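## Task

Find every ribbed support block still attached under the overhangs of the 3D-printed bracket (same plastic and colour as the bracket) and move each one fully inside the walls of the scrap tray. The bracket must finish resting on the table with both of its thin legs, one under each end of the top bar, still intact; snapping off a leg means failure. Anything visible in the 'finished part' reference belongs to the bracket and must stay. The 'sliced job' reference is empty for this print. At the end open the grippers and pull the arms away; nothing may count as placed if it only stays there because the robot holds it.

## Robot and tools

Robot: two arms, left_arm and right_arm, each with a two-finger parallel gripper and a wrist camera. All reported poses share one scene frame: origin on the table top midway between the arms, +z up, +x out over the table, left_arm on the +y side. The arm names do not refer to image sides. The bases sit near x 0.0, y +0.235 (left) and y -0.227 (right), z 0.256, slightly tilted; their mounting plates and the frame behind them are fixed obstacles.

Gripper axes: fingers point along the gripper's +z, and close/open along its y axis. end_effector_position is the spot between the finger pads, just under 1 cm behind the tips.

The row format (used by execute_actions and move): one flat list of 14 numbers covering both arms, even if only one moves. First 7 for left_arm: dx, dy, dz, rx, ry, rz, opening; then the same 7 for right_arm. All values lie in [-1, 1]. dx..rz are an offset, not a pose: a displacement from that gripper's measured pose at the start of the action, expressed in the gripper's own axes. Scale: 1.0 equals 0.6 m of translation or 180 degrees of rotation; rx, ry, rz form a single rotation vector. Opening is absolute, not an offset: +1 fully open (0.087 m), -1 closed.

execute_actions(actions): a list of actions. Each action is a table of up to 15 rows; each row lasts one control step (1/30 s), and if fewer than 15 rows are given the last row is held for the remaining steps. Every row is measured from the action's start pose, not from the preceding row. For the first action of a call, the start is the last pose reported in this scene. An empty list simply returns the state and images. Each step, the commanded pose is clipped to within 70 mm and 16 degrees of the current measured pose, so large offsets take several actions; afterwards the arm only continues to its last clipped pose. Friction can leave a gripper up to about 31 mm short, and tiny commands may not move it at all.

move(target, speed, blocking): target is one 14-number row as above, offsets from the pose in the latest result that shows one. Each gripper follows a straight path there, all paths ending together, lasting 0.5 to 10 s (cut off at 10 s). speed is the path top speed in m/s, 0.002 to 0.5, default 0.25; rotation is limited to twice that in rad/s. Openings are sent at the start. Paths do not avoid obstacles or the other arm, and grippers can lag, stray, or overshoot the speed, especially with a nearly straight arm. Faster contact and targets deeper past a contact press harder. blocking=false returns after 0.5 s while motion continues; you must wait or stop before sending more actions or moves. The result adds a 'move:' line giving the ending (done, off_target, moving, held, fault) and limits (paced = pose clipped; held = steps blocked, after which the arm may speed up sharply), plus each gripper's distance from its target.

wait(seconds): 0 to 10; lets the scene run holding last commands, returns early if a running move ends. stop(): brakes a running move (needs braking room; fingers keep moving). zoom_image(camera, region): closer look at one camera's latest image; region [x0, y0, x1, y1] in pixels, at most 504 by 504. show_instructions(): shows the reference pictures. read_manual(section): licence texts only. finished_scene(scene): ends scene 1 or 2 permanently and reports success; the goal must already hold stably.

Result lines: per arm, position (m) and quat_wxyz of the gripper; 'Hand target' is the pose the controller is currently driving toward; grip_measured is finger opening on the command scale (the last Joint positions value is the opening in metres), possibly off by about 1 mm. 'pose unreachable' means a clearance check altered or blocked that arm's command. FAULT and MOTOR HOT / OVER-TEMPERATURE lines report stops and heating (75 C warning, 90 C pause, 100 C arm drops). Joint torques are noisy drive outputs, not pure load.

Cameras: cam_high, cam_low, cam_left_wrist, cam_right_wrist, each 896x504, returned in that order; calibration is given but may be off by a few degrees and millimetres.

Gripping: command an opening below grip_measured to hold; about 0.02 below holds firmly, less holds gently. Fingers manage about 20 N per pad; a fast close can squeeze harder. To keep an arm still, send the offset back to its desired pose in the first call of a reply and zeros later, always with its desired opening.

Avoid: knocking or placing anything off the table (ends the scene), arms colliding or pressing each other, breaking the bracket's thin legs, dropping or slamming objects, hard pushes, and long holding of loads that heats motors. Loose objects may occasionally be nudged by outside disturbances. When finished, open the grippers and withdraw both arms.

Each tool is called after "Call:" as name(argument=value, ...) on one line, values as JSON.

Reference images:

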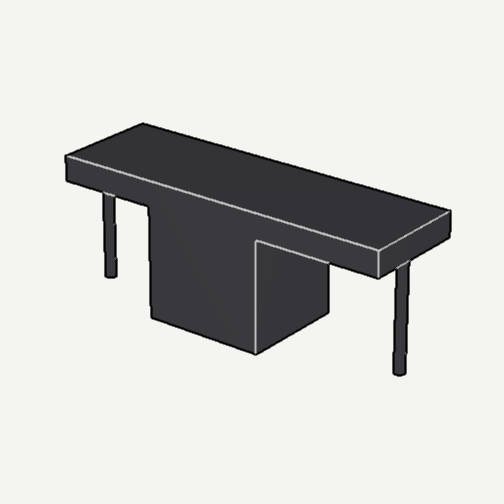

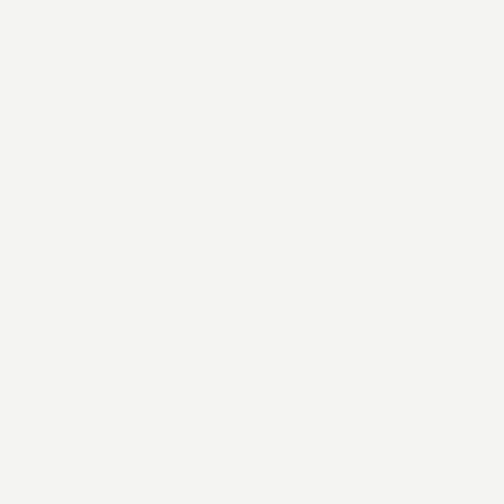

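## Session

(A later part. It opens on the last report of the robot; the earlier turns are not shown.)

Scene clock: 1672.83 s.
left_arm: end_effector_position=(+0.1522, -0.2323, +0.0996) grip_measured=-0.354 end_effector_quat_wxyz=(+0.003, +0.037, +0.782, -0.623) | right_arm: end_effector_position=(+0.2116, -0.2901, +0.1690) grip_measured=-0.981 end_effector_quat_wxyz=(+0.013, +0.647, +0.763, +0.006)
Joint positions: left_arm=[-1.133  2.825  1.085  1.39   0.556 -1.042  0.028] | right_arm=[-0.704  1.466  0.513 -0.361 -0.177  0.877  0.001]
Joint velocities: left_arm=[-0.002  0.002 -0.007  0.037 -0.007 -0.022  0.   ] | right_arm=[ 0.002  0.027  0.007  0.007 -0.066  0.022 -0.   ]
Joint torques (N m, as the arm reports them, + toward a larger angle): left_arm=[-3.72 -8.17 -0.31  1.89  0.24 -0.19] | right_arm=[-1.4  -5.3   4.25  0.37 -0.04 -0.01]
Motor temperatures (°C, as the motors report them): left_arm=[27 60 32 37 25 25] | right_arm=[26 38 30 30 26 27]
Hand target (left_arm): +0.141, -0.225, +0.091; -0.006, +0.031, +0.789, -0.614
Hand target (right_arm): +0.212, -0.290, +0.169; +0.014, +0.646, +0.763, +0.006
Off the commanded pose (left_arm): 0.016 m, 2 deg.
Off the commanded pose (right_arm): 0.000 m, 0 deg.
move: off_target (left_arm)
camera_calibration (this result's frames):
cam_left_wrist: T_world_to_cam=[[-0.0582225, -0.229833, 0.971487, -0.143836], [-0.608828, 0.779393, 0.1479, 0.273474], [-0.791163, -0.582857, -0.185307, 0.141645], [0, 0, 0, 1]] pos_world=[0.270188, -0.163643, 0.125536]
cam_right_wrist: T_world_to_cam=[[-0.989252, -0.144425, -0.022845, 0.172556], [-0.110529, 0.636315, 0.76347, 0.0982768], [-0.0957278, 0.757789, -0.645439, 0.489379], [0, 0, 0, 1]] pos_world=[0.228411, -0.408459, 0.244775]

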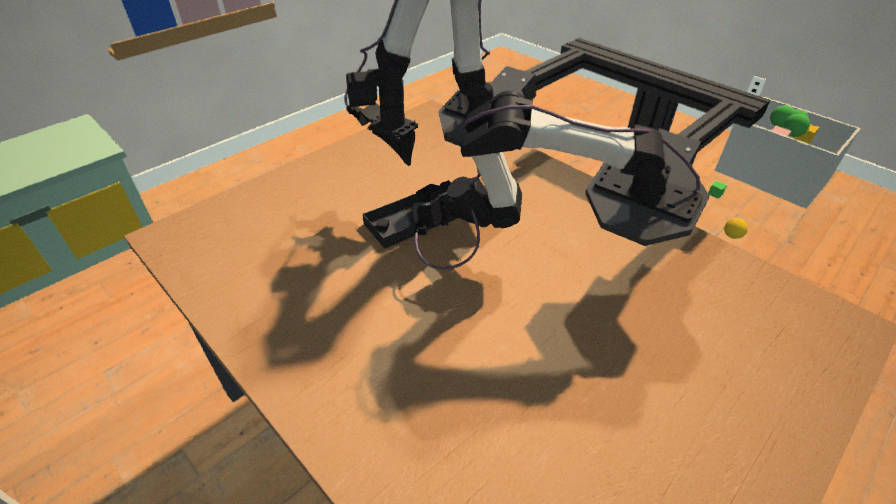

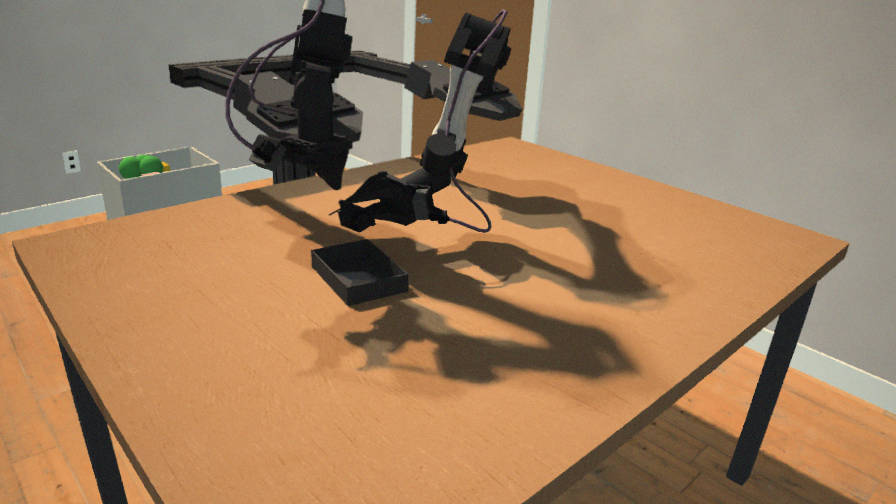

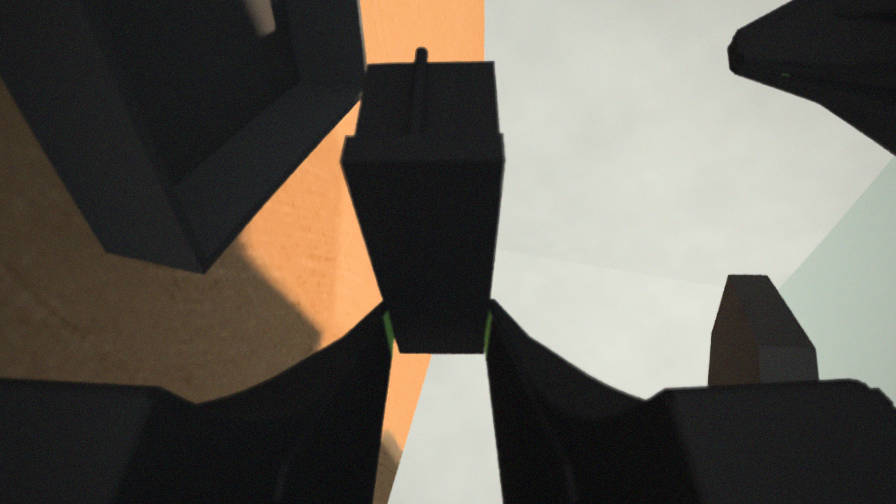

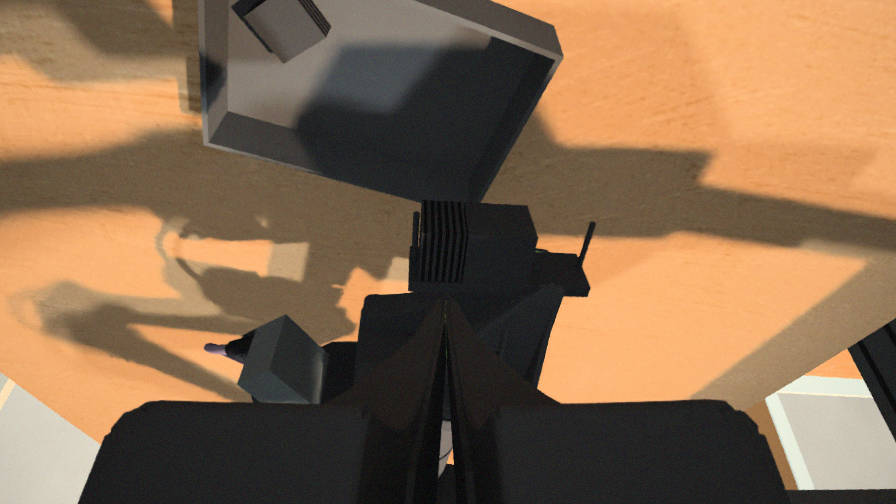

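Call:
move(target=[0.0442, 0.0474, 0.015, -0.008, 0, -0.008, -0.40, 0, 0, 0, 0, 0, 0, -1], speed=0.04)

Scene clock: 1684.93 s.
left_arm: end_effector_position=(+0.1291, -0.2283, +0.0714) grip_measured=-0.354 end_effector_quat_wxyz=(-0.006, +0.029, +0.792, -0.609) | right_arm: end_effector_position=(+0.2116, -0.2901, +0.1690) grip_measured=-0.981 end_effector_quat_wxyz=(+0.013, +0.647, +0.763, +0.006)
Joint positions: left_arm=[-1.162  2.926  1.113  1.431  0.518 -1.061  0.028] | right_arm=[-0.704  1.466  0.513 -0.361 -0.177  0.877  0.001]
Joint velocities: left_arm=[-0.017  0.017 -0.022  0.037 -0.081 -0.037 -0.   ] | right_arm=[ 0.007 -0.012  0.002 -0.007  0.007  0.022 -0.   ]
Joint torques (N m, as the arm reports them, + toward a larger angle): left_arm=[-3.94 -7.93  3.14  1.91  0.19 -0.16] | right_arm=[-1.45 -5.28  4.27  0.39 -0.03  0.03]
Motor temperatures (°C, as the motors report them): left_arm=[27 58 31 38 25 25] | right_arm=[26 37 30 30 26 27]
Hand target (left_arm): +0.127, -0.233, +0.069; -0.004, +0.027, +0.790, -0.613
Hand target (right_arm): +0.212, -0.290, +0.169; +0.013, +0.647, +0.763, +0.006
Off the commanded pose (left_arm): 0.006 m, 1 deg.
Off the commanded pose (right_arm): 0.000 m, 0 deg.
move: done
camera_calibration (this result's frames):
cam_left_wrist: T_world_to_cam=[[-0.0335006, -0.263897, 0.963969, -0.127307], [-0.606243, 0.772171, 0.190321, 0.255504], [-0.794574, -0.578023, -0.185854, 0.121999], [0, 0, 0, 1]] pos_world=[0.24757, -0.16037, 0.0967663]
cam_right_wrist: T_world_to_cam=[[-0.989252, -0.144425, -0.022845, 0.172556], [-0.110529, 0.636315, 0.76347, 0.0982768], [-0.0957278, 0.757789, -0.645439, 0.489379], [0, 0, 0, 1]] pos_world=[0.228411, -0.408459, 0.244775]

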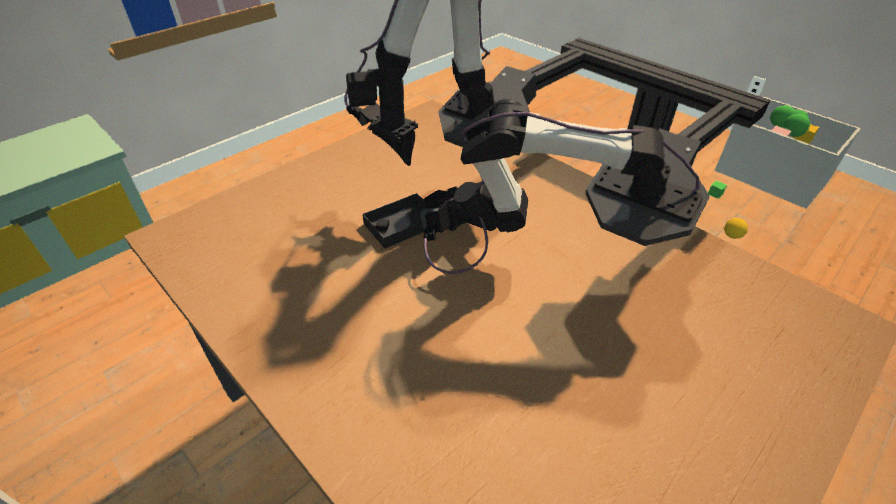

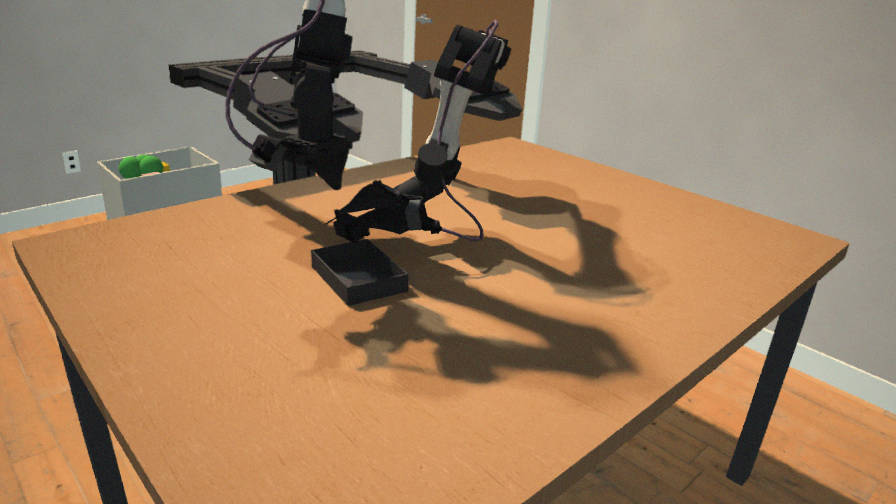

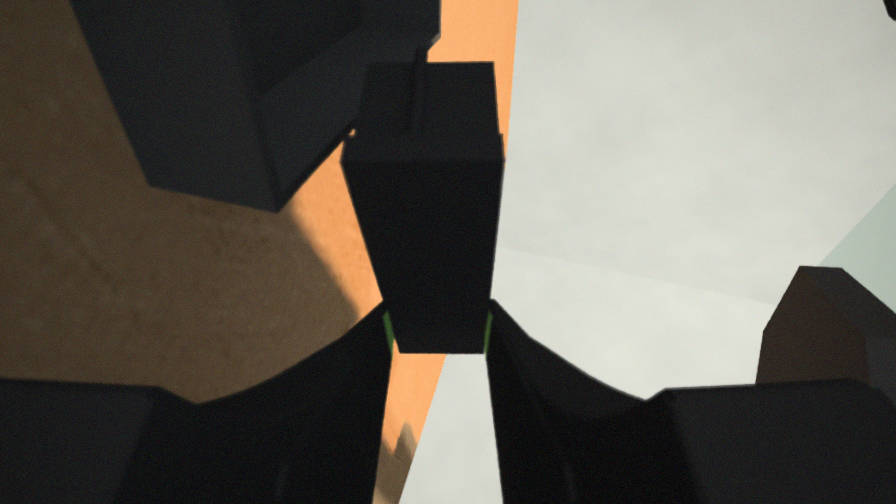

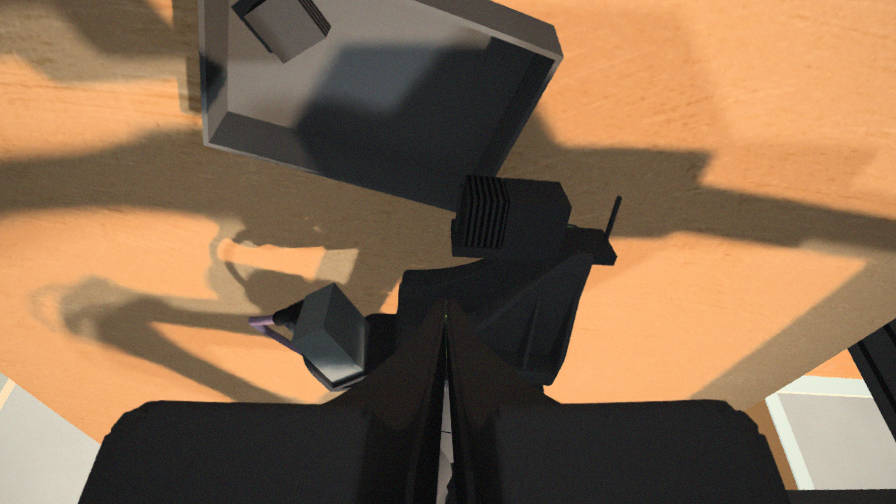

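Call:
zoom_image(camera="cam_right_wrist", region=[420, 130, 640, 300])

Region (420, 130, 640, 300) of cam_right_wrist's 896x504 image, scaled by 2.291, with more detail than that image has; it fills the top 389 rows of this view, and the rest is white.

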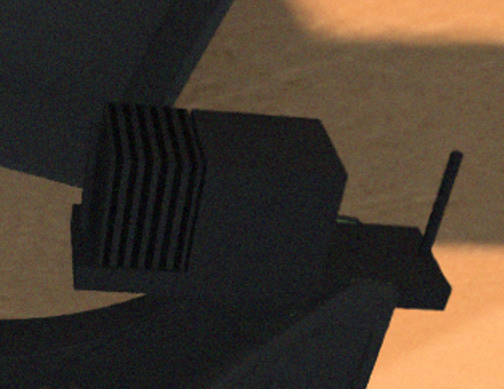

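Call:
move(target=[-0.0004, -0.018, -0.0048, 0, 0, 0, -0.40, 0, 0, 0, 0, 0, 0, -1], speed=0.03)

Call:
move(target=[-0.033, -0.0048, 0.021, 0, 0, 0, -0.40, 0, 0, 0, 0, 0, 0, -1], speed=0.03)

Scene clock: 1701.33 s.
left_arm: end_effector_position=(+0.1349, -0.2315, +0.0818) grip_measured=-0.354 end_effector_quat_wxyz=(-0.000, +0.030, +0.788, -0.615) | right_arm: end_effector_position=(+0.2116, -0.2901, +0.1690) grip_measured=-0.981 end_effector_quat_wxyz=(+0.013, +0.647, +0.763, +0.006)
Joint positions: left_arm=[-1.162  2.896  1.101  1.433  0.517 -1.062  0.028] | right_arm=[-0.704  1.466  0.513 -0.361 -0.177  0.877  0.001]
Joint velocities: left_arm=[-0.012  0.012 -0.012  0.037 -0.007  0.037  0.001] | right_arm=[ 0.002 -0.012  0.012 -0.022  0.051 -0.007  0.   ]
Joint torques (N m, as the arm reports them, + toward a larger angle): left_arm=[ -3.87 -10.46  -0.84   1.76   0.25  -0.13] | right_arm=[-1.4  -5.35  4.27  0.39 -0.01  0.01]
Motor temperatures (°C, as the motors report them): left_arm=[27 55 31 39 25 25] | right_arm=[26 36 30 29 26 27]
Hand target (left_arm): +0.129, -0.229, +0.083; -0.007, +0.029, +0.792, -0.609
Hand target (right_arm): +0.212, -0.290, +0.169; +0.013, +0.647, +0.763, +0.006
Off the commanded pose (left_arm): 0.007 m, 1 deg.
Off the commanded pose (right_arm): 0.000 m, 0 deg.
move: done
camera_calibration (this result's frames):
cam_left_wrist: T_world_to_cam=[[-0.0418671, -0.249423, 0.967489, -0.133795], [-0.613056, 0.771034, 0.172247, 0.261565], [-0.788929, -0.585913, -0.185191, 0.124071], [0, 0, 0, 1]] pos_world=[0.252635, -0.162353, 0.107368]
cam_right_wrist: T_world_to_cam=[[-0.989252, -0.144425, -0.022845, 0.172556], [-0.110529, 0.636315, 0.76347, 0.0982768], [-0.0957278, 0.757789, -0.645439, 0.489379], [0, 0, 0, 1]] pos_world=[0.228411, -0.408459, 0.244775]

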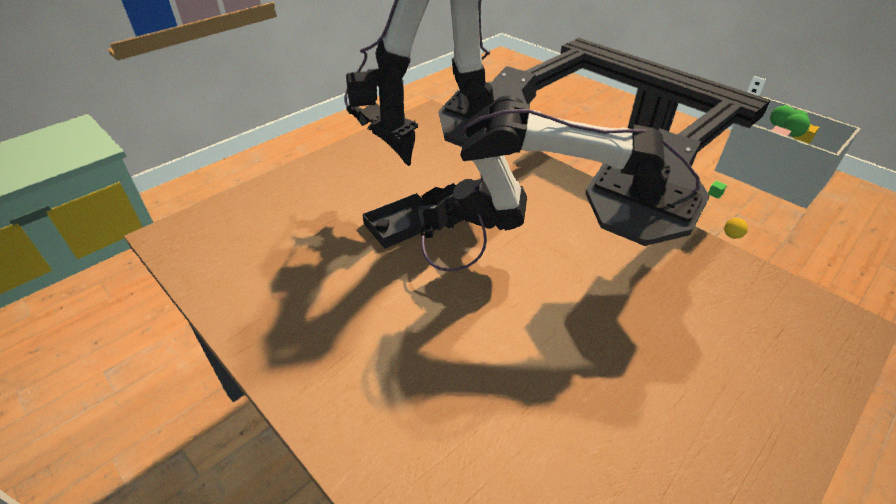

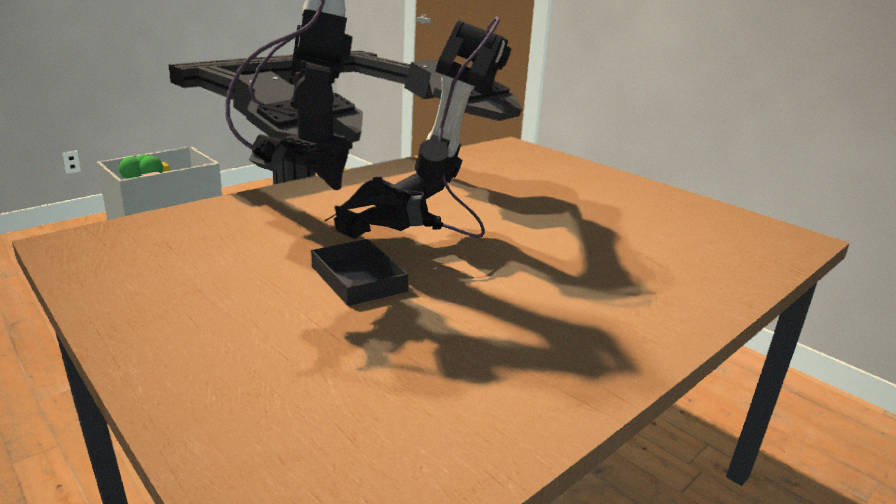

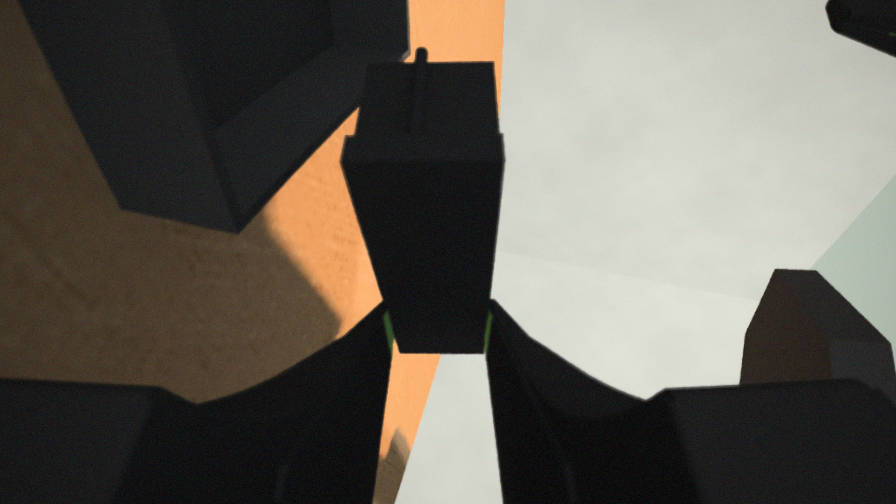

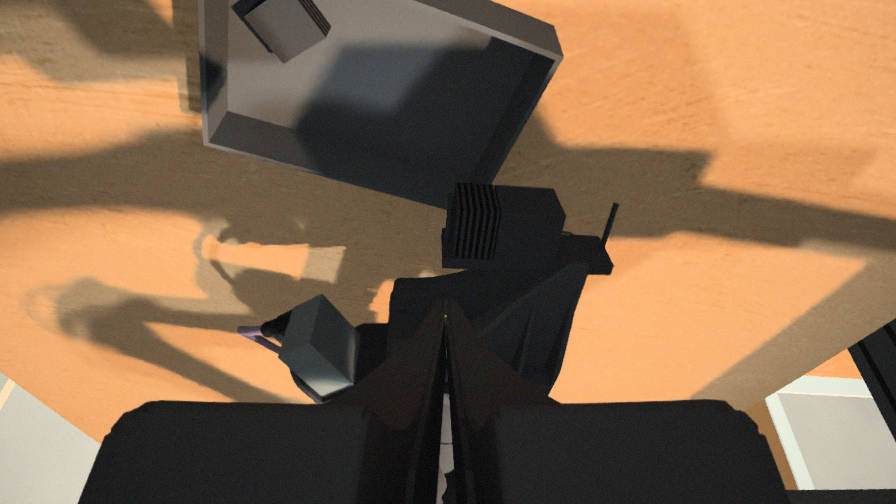

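Scene clock: 1702.40 s.
left_arm: end_effector_position=(+0.1437, -0.2402, +0.0781) grip_measured=-0.354 end_effector_quat_wxyz=(-0.003, +0.029, +0.791, -0.611) | right_arm: end_effector_position=(+0.2116, -0.2901, +0.1690) grip_measured=-0.981 end_effector_quat_wxyz=(+0.013, +0.647, +0.763, +0.006)
Joint positions: left_arm=[-1.154  2.896  1.155  1.366  0.523 -1.057  0.028] | right_arm=[-0.704  1.466  0.513 -0.361 -0.177  0.877  0.001]
Joint velocities: left_arm=[-0.007 -0.002 -0.012 -0.007 -0.051 -0.007 -0.   ] | right_arm=[ 0.002 -0.007 -0.027 -0.022  0.051  0.037 -0.   ]
Joint torques (N m, as the arm reports them, + toward a larger angle): left_arm=[ -1.89 -11.07   3.35   1.6    0.44  -0.07] | right_arm=[-1.36 -5.28  4.21  0.39 -0.03  0.01]
Motor temperatures (°C, as the motors report them): left_arm=[27 55 31 39 25 25] | right_arm=[26 36 30 29 26 27]
Hand target (left_arm): +0.154, -0.245, +0.082; +0.000, +0.029, +0.788, -0.615
Hand target (right_arm): +0.212, -0.290, +0.169; +0.013, +0.647, +0.763, +0.006
Off the commanded pose (left_arm): 0.012 m, 1 deg.
Off the commanded pose (right_arm): 0.000 m, 0 deg.
move: off_target (left_arm)
camera_calibration (this result's frames):
cam_left_wrist: T_world_to_cam=[[-0.0375784, -0.25861, 0.96525, -0.134628], [-0.610227, 0.770855, 0.182771, 0.273055], [-0.791335, -0.582154, -0.186779, 0.126538], [0, 0, 0, 1]] pos_world=[0.261701, -0.171638, 0.103678]
cam_right_wrist: T_world_to_cam=[[-0.989252, -0.144425, -0.022845, 0.172556], [-0.110529, 0.636315, 0.76347, 0.0982768], [-0.0957278, 0.757789, -0.645439, 0.489379], [0, 0, 0, 1]] pos_world=[0.228411, -0.408459, 0.244775]

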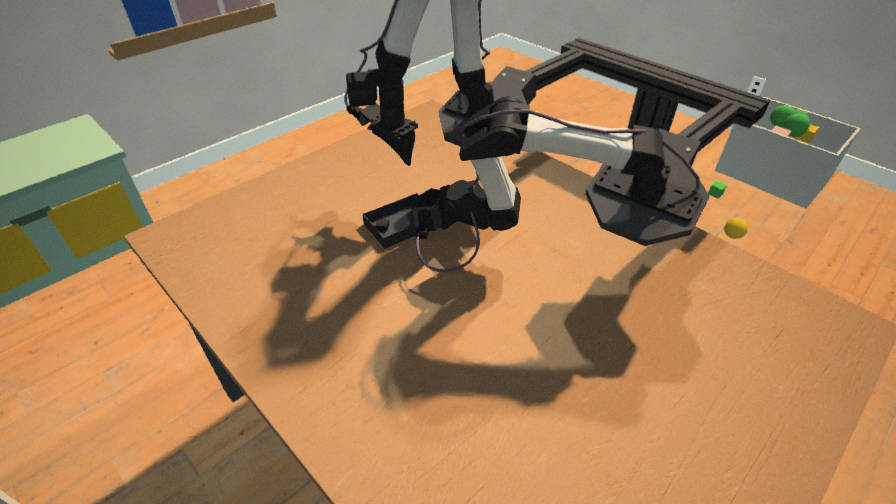

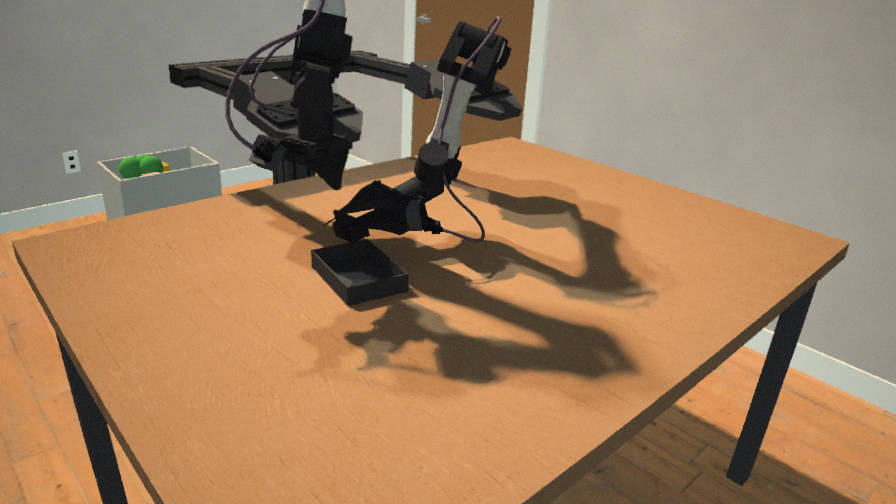

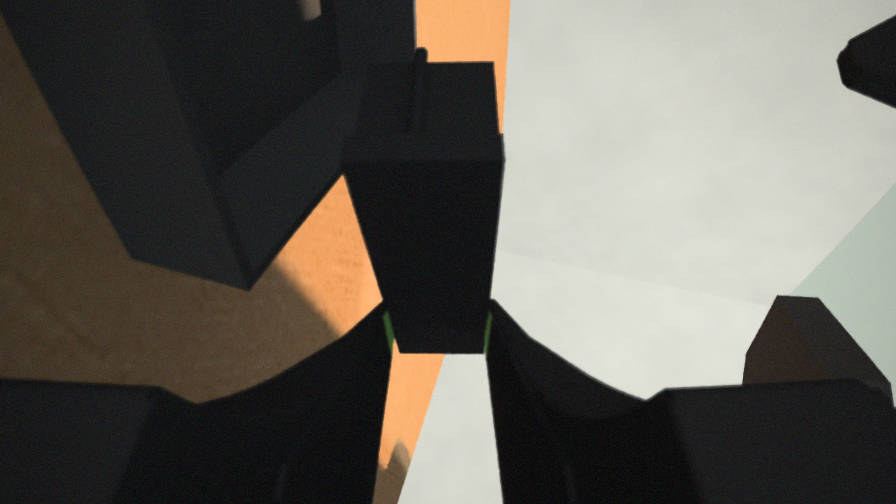

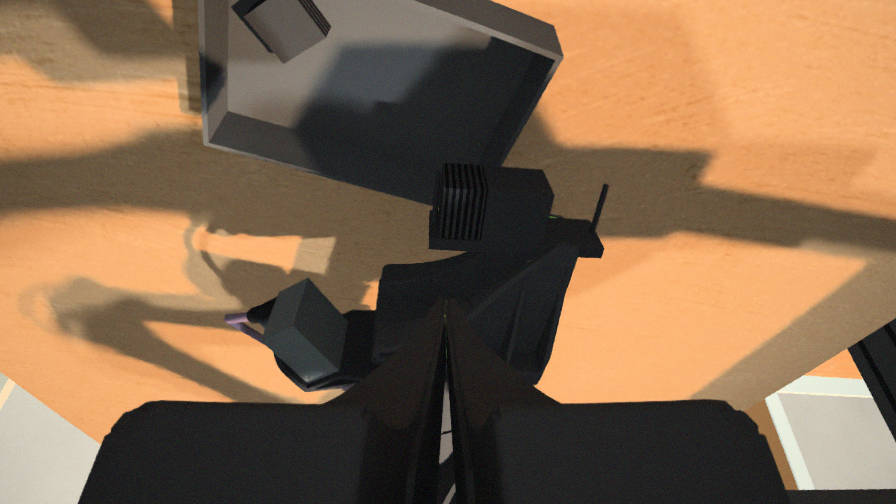

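Call:
zoom_image(camera="cam_right_wrist", region=[400, 40, 620, 260])

Region (400, 40, 620, 260) of cam_right_wrist's 896x504 image, scaled by 2.291, with more detail than that image has.

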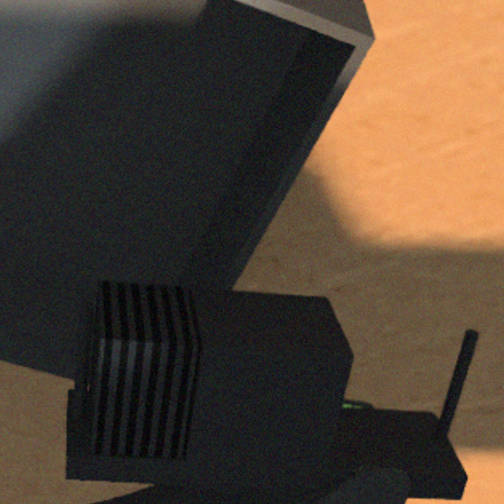

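Call:
move(target=[-0.0195, 0.0265, 0.013, -0.004, 0, 0, -0.40, 0, 0, 0, 0, 0, 0, -1], speed=0.02)

Scene clock: 1752.47 s.
left_arm: end_effector_position=(+0.1552, -0.2469, +0.0727) grip_measured=-0.354 end_effector_quat_wxyz=(+0.005, +0.032, +0.789, -0.613) | right_arm: end_effector_position=(+0.2116, -0.2901, +0.1690) grip_measured=-0.981 end_effector_quat_wxyz=(+0.013, +0.647, +0.763, +0.006)
Joint positions: left_arm=[-1.137  2.913  1.212  1.332  0.533 -1.041  0.028] | right_arm=[-0.704  1.466  0.513 -0.361 -0.177  0.877  0.001]
Joint velocities: left_arm=[ 0.002 -0.022  0.007 -0.022  0.007 -0.051  0.   ] | right_arm=[ 0.012 -0.002 -0.002  0.037  0.066  0.066  0.001]
Joint torques (N m, as the arm reports them, + toward a larger angle): left_arm=[-1.79 -8.37  3.68  1.6   0.44 -0.06] | right_arm=[-1.43 -5.28  4.22  0.37  0.    0.  ]
Motor temperatures (°C, as the motors report them): left_arm=[26 59 31 38 26 25] | right_arm=[26 35 30 29 25 27]
Hand target (left_arm): +0.156, -0.244, +0.061; -0.003, +0.029, +0.795, -0.606
Hand target (right_arm): +0.212, -0.290, +0.169; +0.013, +0.647, +0.763, +0.006
Off the commanded pose (left_arm): 0.012 m, 1 deg.
Off the commanded pose (right_arm): 0.000 m, 0 deg.
move: off_target (left_arm)
camera_calibration (this result's frames):
cam_left_wrist: T_world_to_cam=[[-0.0510114, -0.253665, 0.965946, -0.127489], [-0.616662, 0.768802, 0.169327, 0.287728], [-0.785573, -0.587025, -0.195643, 0.129358], [0, 0, 0, 1]] pos_world=[0.272548, -0.177609, 0.0997355]
cam_right_wrist: T_world_to_cam=[[-0.989252, -0.144425, -0.022845, 0.172556], [-0.110529, 0.636315, 0.76347, 0.0982768], [-0.0957278, 0.757789, -0.645439, 0.489379], [0, 0, 0, 1]] pos_world=[0.228411, -0.408459, 0.244775]

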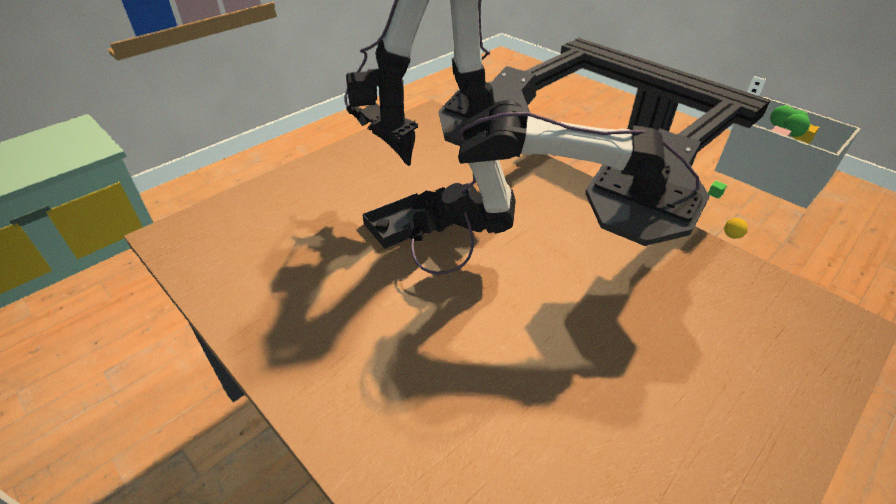

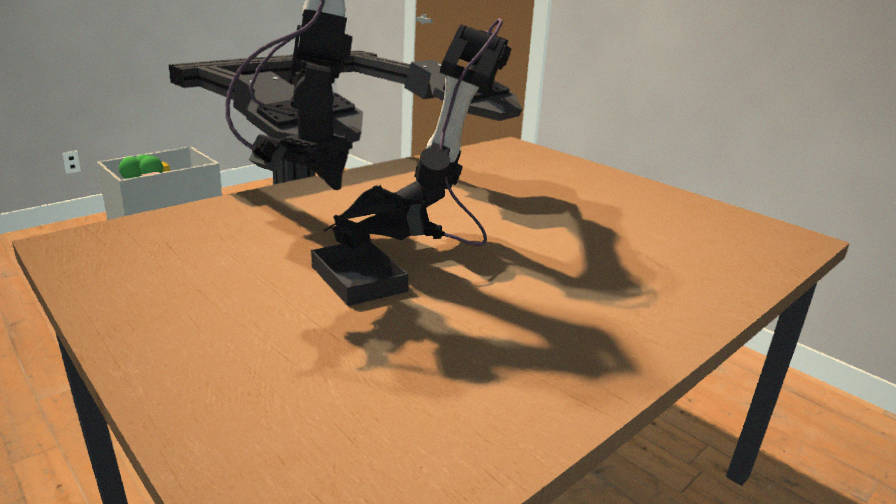

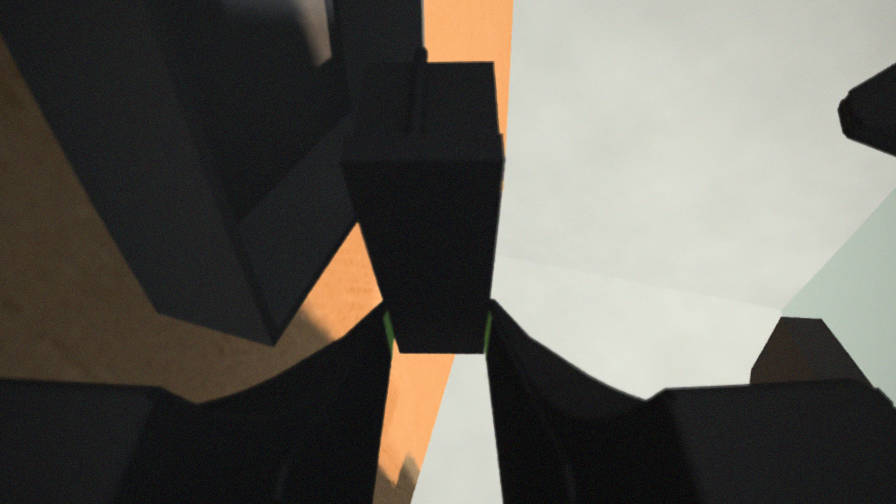

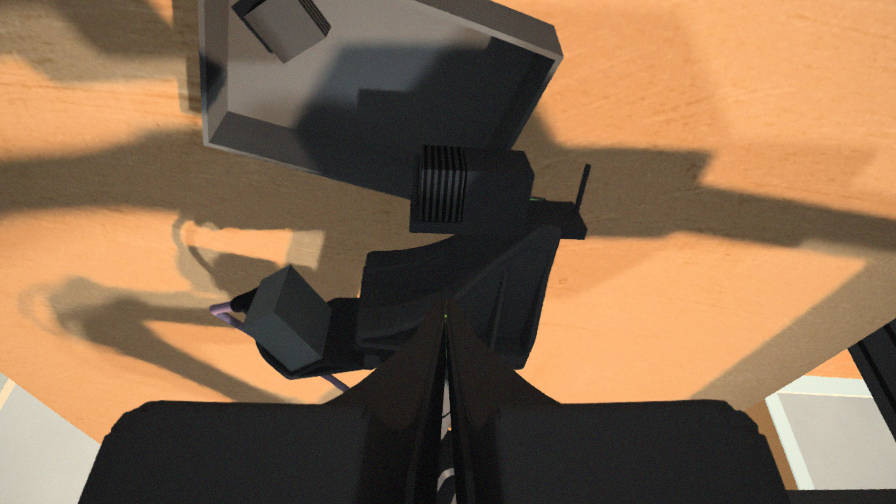

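Call:
move(target=[0.0222, 0.0065, -0.0023, -0.004, 0, -0.004, -0.40, 0, 0, 0, 0, 0, 0, -1], speed=0.02)

Scene clock: 1758.57 s.
left_arm: end_effector_position=(+0.1540, -0.2509, +0.0764) grip_measured=-0.354 end_effector_quat_wxyz=(+0.011, +0.031, +0.786, -0.617) | right_arm: end_effector_position=(+0.2116, -0.2901, +0.1690) grip_measured=-0.981 end_effector_quat_wxyz=(+0.013, +0.647, +0.763, +0.006)
Joint positions: left_arm=[-1.15   2.913  1.212  1.35   0.516 -1.047  0.028] | right_arm=[-0.704  1.466  0.513 -0.361 -0.177  0.877  0.001]
Joint velocities: left_arm=[-0.002 -0.002 -0.002  0.007 -0.081  0.11  -0.   ] | right_arm=[-0.012  0.007  0.012  0.022 -0.037 -0.022 -0.   ]
Joint torques (N m, as the arm reports them, + toward a larger angle): left_arm=[-4.   -9.11 -0.24  1.92  0.19 -0.2 ] | right_arm=[-1.49 -5.25  4.31  0.37  0.    0.04]
Motor temperatures (°C, as the motors report them): left_arm=[26 58 31 38 26 25] | right_arm=[26 35 30 29 25 27]
Hand target (left_arm): +0.142, -0.244, +0.069; +0.001, +0.027, +0.793, -0.608
Hand target (right_arm): +0.212, -0.290, +0.169; +0.013, +0.647, +0.763, +0.006
Off the commanded pose (left_arm): 0.016 m, 2 deg.
Off the commanded pose (right_arm): 0.000 m, 0 deg.
move: off_target (left_arm)
camera_calibration (this result's frames):
cam_left_wrist: T_world_to_cam=[[-0.0576923, -0.244441, 0.967946, -0.128947], [-0.624771, 0.765072, 0.15597, 0.290685], [-0.778674, -0.595746, -0.196858, 0.123597], [0, 0, 0, 1]] pos_world=[0.270414, -0.180282, 0.103807]
cam_right_wrist: T_world_to_cam=[[-0.989252, -0.144425, -0.022845, 0.172556], [-0.110529, 0.636315, 0.76347, 0.0982768], [-0.0957278, 0.757789, -0.645439, 0.489379], [0, 0, 0, 1]] pos_world=[0.228411, -0.408459, 0.244775]

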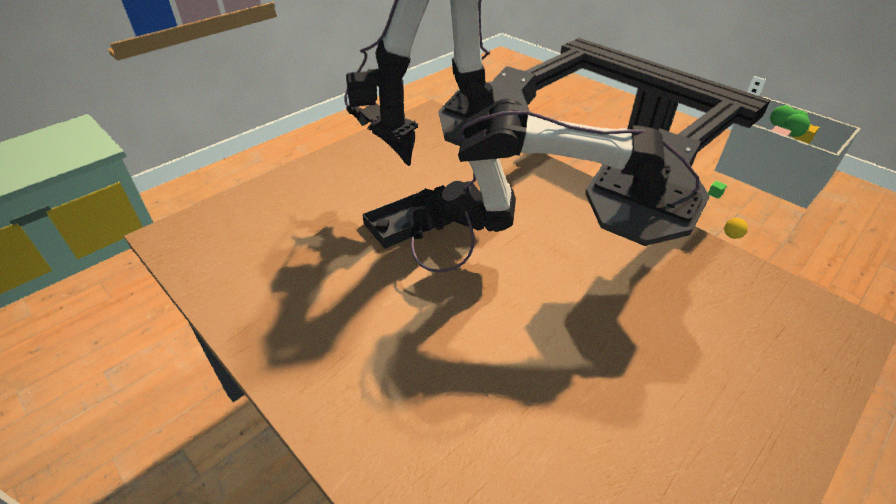

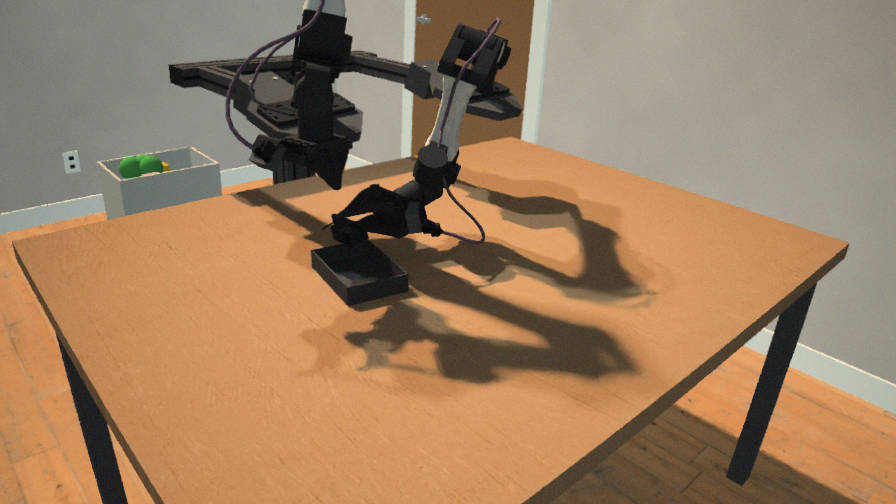

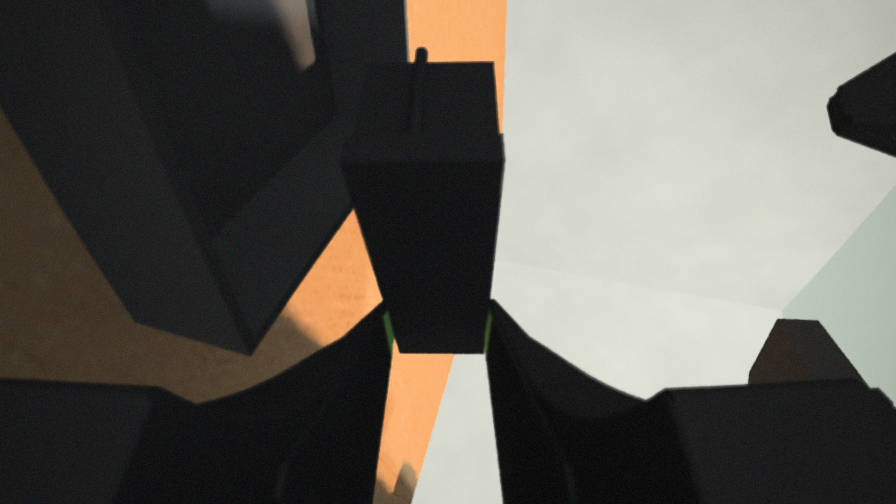

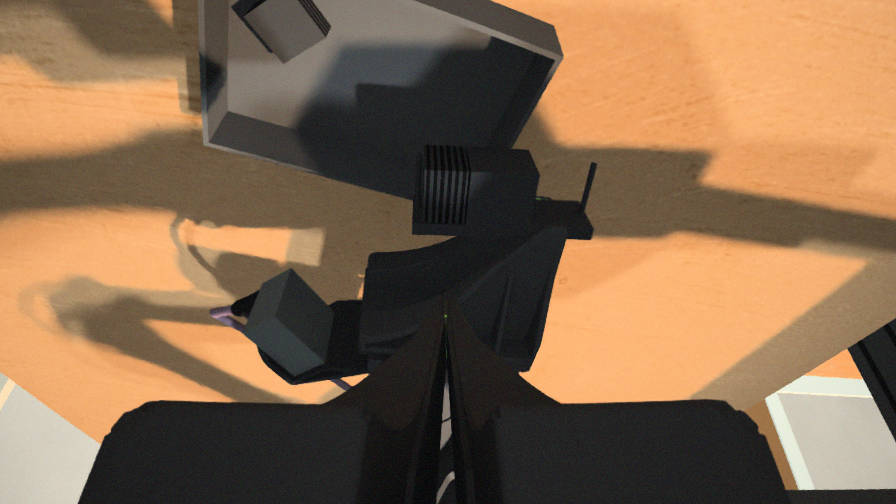

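Call:
move(target=[0.0322, 0.0252, -0.0115, -0.010, 0, -0.004, -0.40, 0, 0, 0, 0, 0, 0, -1], speed=0.02)

Scene clock: 1764.23 s.
left_arm: end_effector_position=(+0.1496, -0.2481, +0.0731) grip_measured=-0.354 end_effector_quat_wxyz=(+0.018, +0.028, +0.788, -0.615) | right_arm: end_effector_position=(+0.2116, -0.2901, +0.1690) grip_measured=-0.981 end_effector_quat_wxyz=(+0.013, +0.647, +0.763, +0.006)
Joint positions: left_arm=[-1.159  2.927  1.197  1.385  0.492 -1.048  0.028] | right_arm=[-0.704  1.466  0.513 -0.361 -0.177  0.877  0.001]
Joint velocities: left_arm=[ 0.012  0.007 -0.007  0.051  0.007  0.037 -0.   ] | right_arm=[-0.012 -0.017 -0.002 -0.022  0.037  0.037  0.   ]
Joint torques (N m, as the arm reports them, + toward a larger angle): left_arm=[-4.08 -8.37 -0.24  1.96  0.19 -0.14] | right_arm=[-1.5  -5.22  4.36  0.38 -0.03  0.04]
Motor temperatures (°C, as the motors report them): left_arm=[27 58 31 39 26 25] | right_arm=[26 35 30 29 25 27]
Hand target (left_arm): +0.136, -0.240, +0.063; +0.008, +0.026, +0.796, -0.605
Hand target (right_arm): +0.212, -0.290, +0.169; +0.013, +0.647, +0.763, +0.006
Off the commanded pose (left_arm): 0.019 m, 2 deg.
Off the commanded pose (right_arm): 0.000 m, 0 deg.
move: off_target (left_arm)
camera_calibration (this result's frames):
cam_left_wrist: T_world_to_cam=[[-0.0622468, -0.248707, 0.966577, -0.125643], [-0.636553, 0.755807, 0.153481, 0.285991], [-0.768717, -0.605723, -0.205361, 0.117823], [0, 0, 0, 1]] pos_world=[0.2648, -0.176034, 0.101745]
cam_right_wrist: T_world_to_cam=[[-0.989252, -0.144425, -0.022845, 0.172556], [-0.110529, 0.636315, 0.76347, 0.0982768], [-0.0957278, 0.757789, -0.645439, 0.489379], [0, 0, 0, 1]] pos_world=[0.228411, -0.408459, 0.244775]

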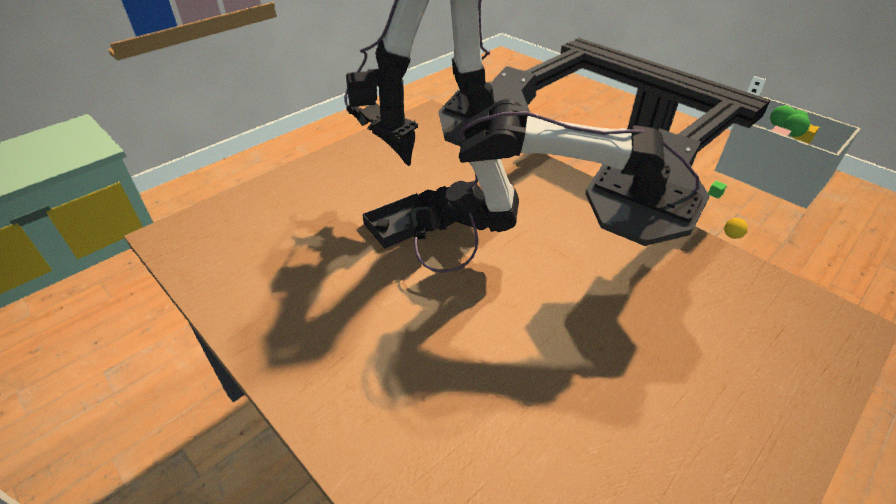

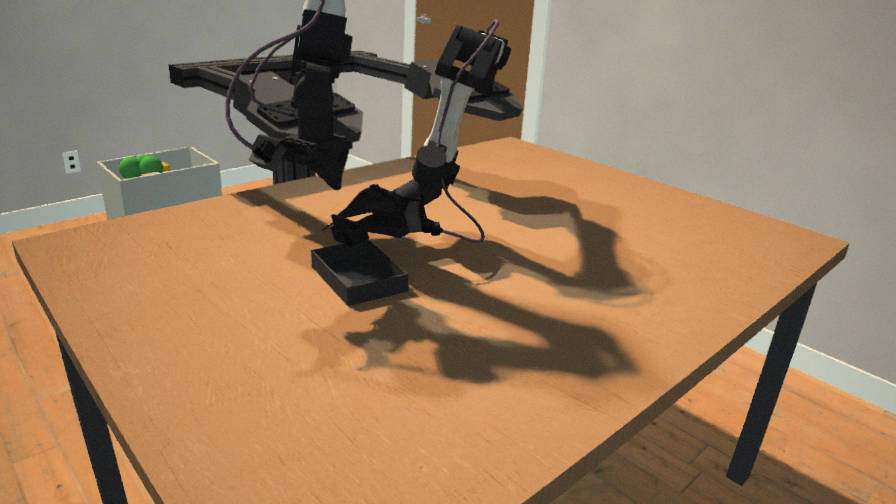

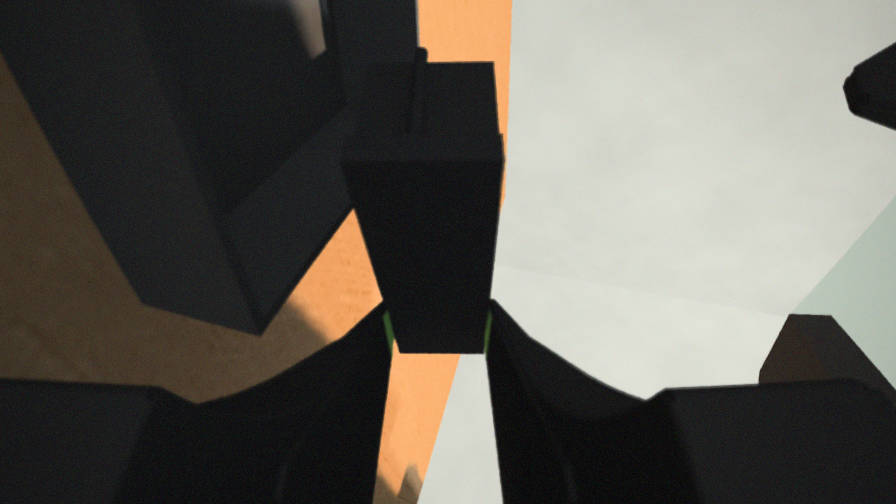

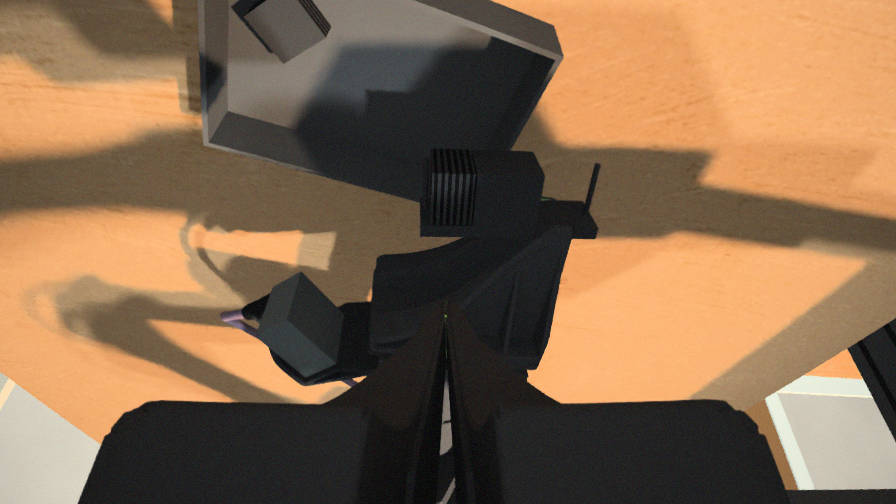

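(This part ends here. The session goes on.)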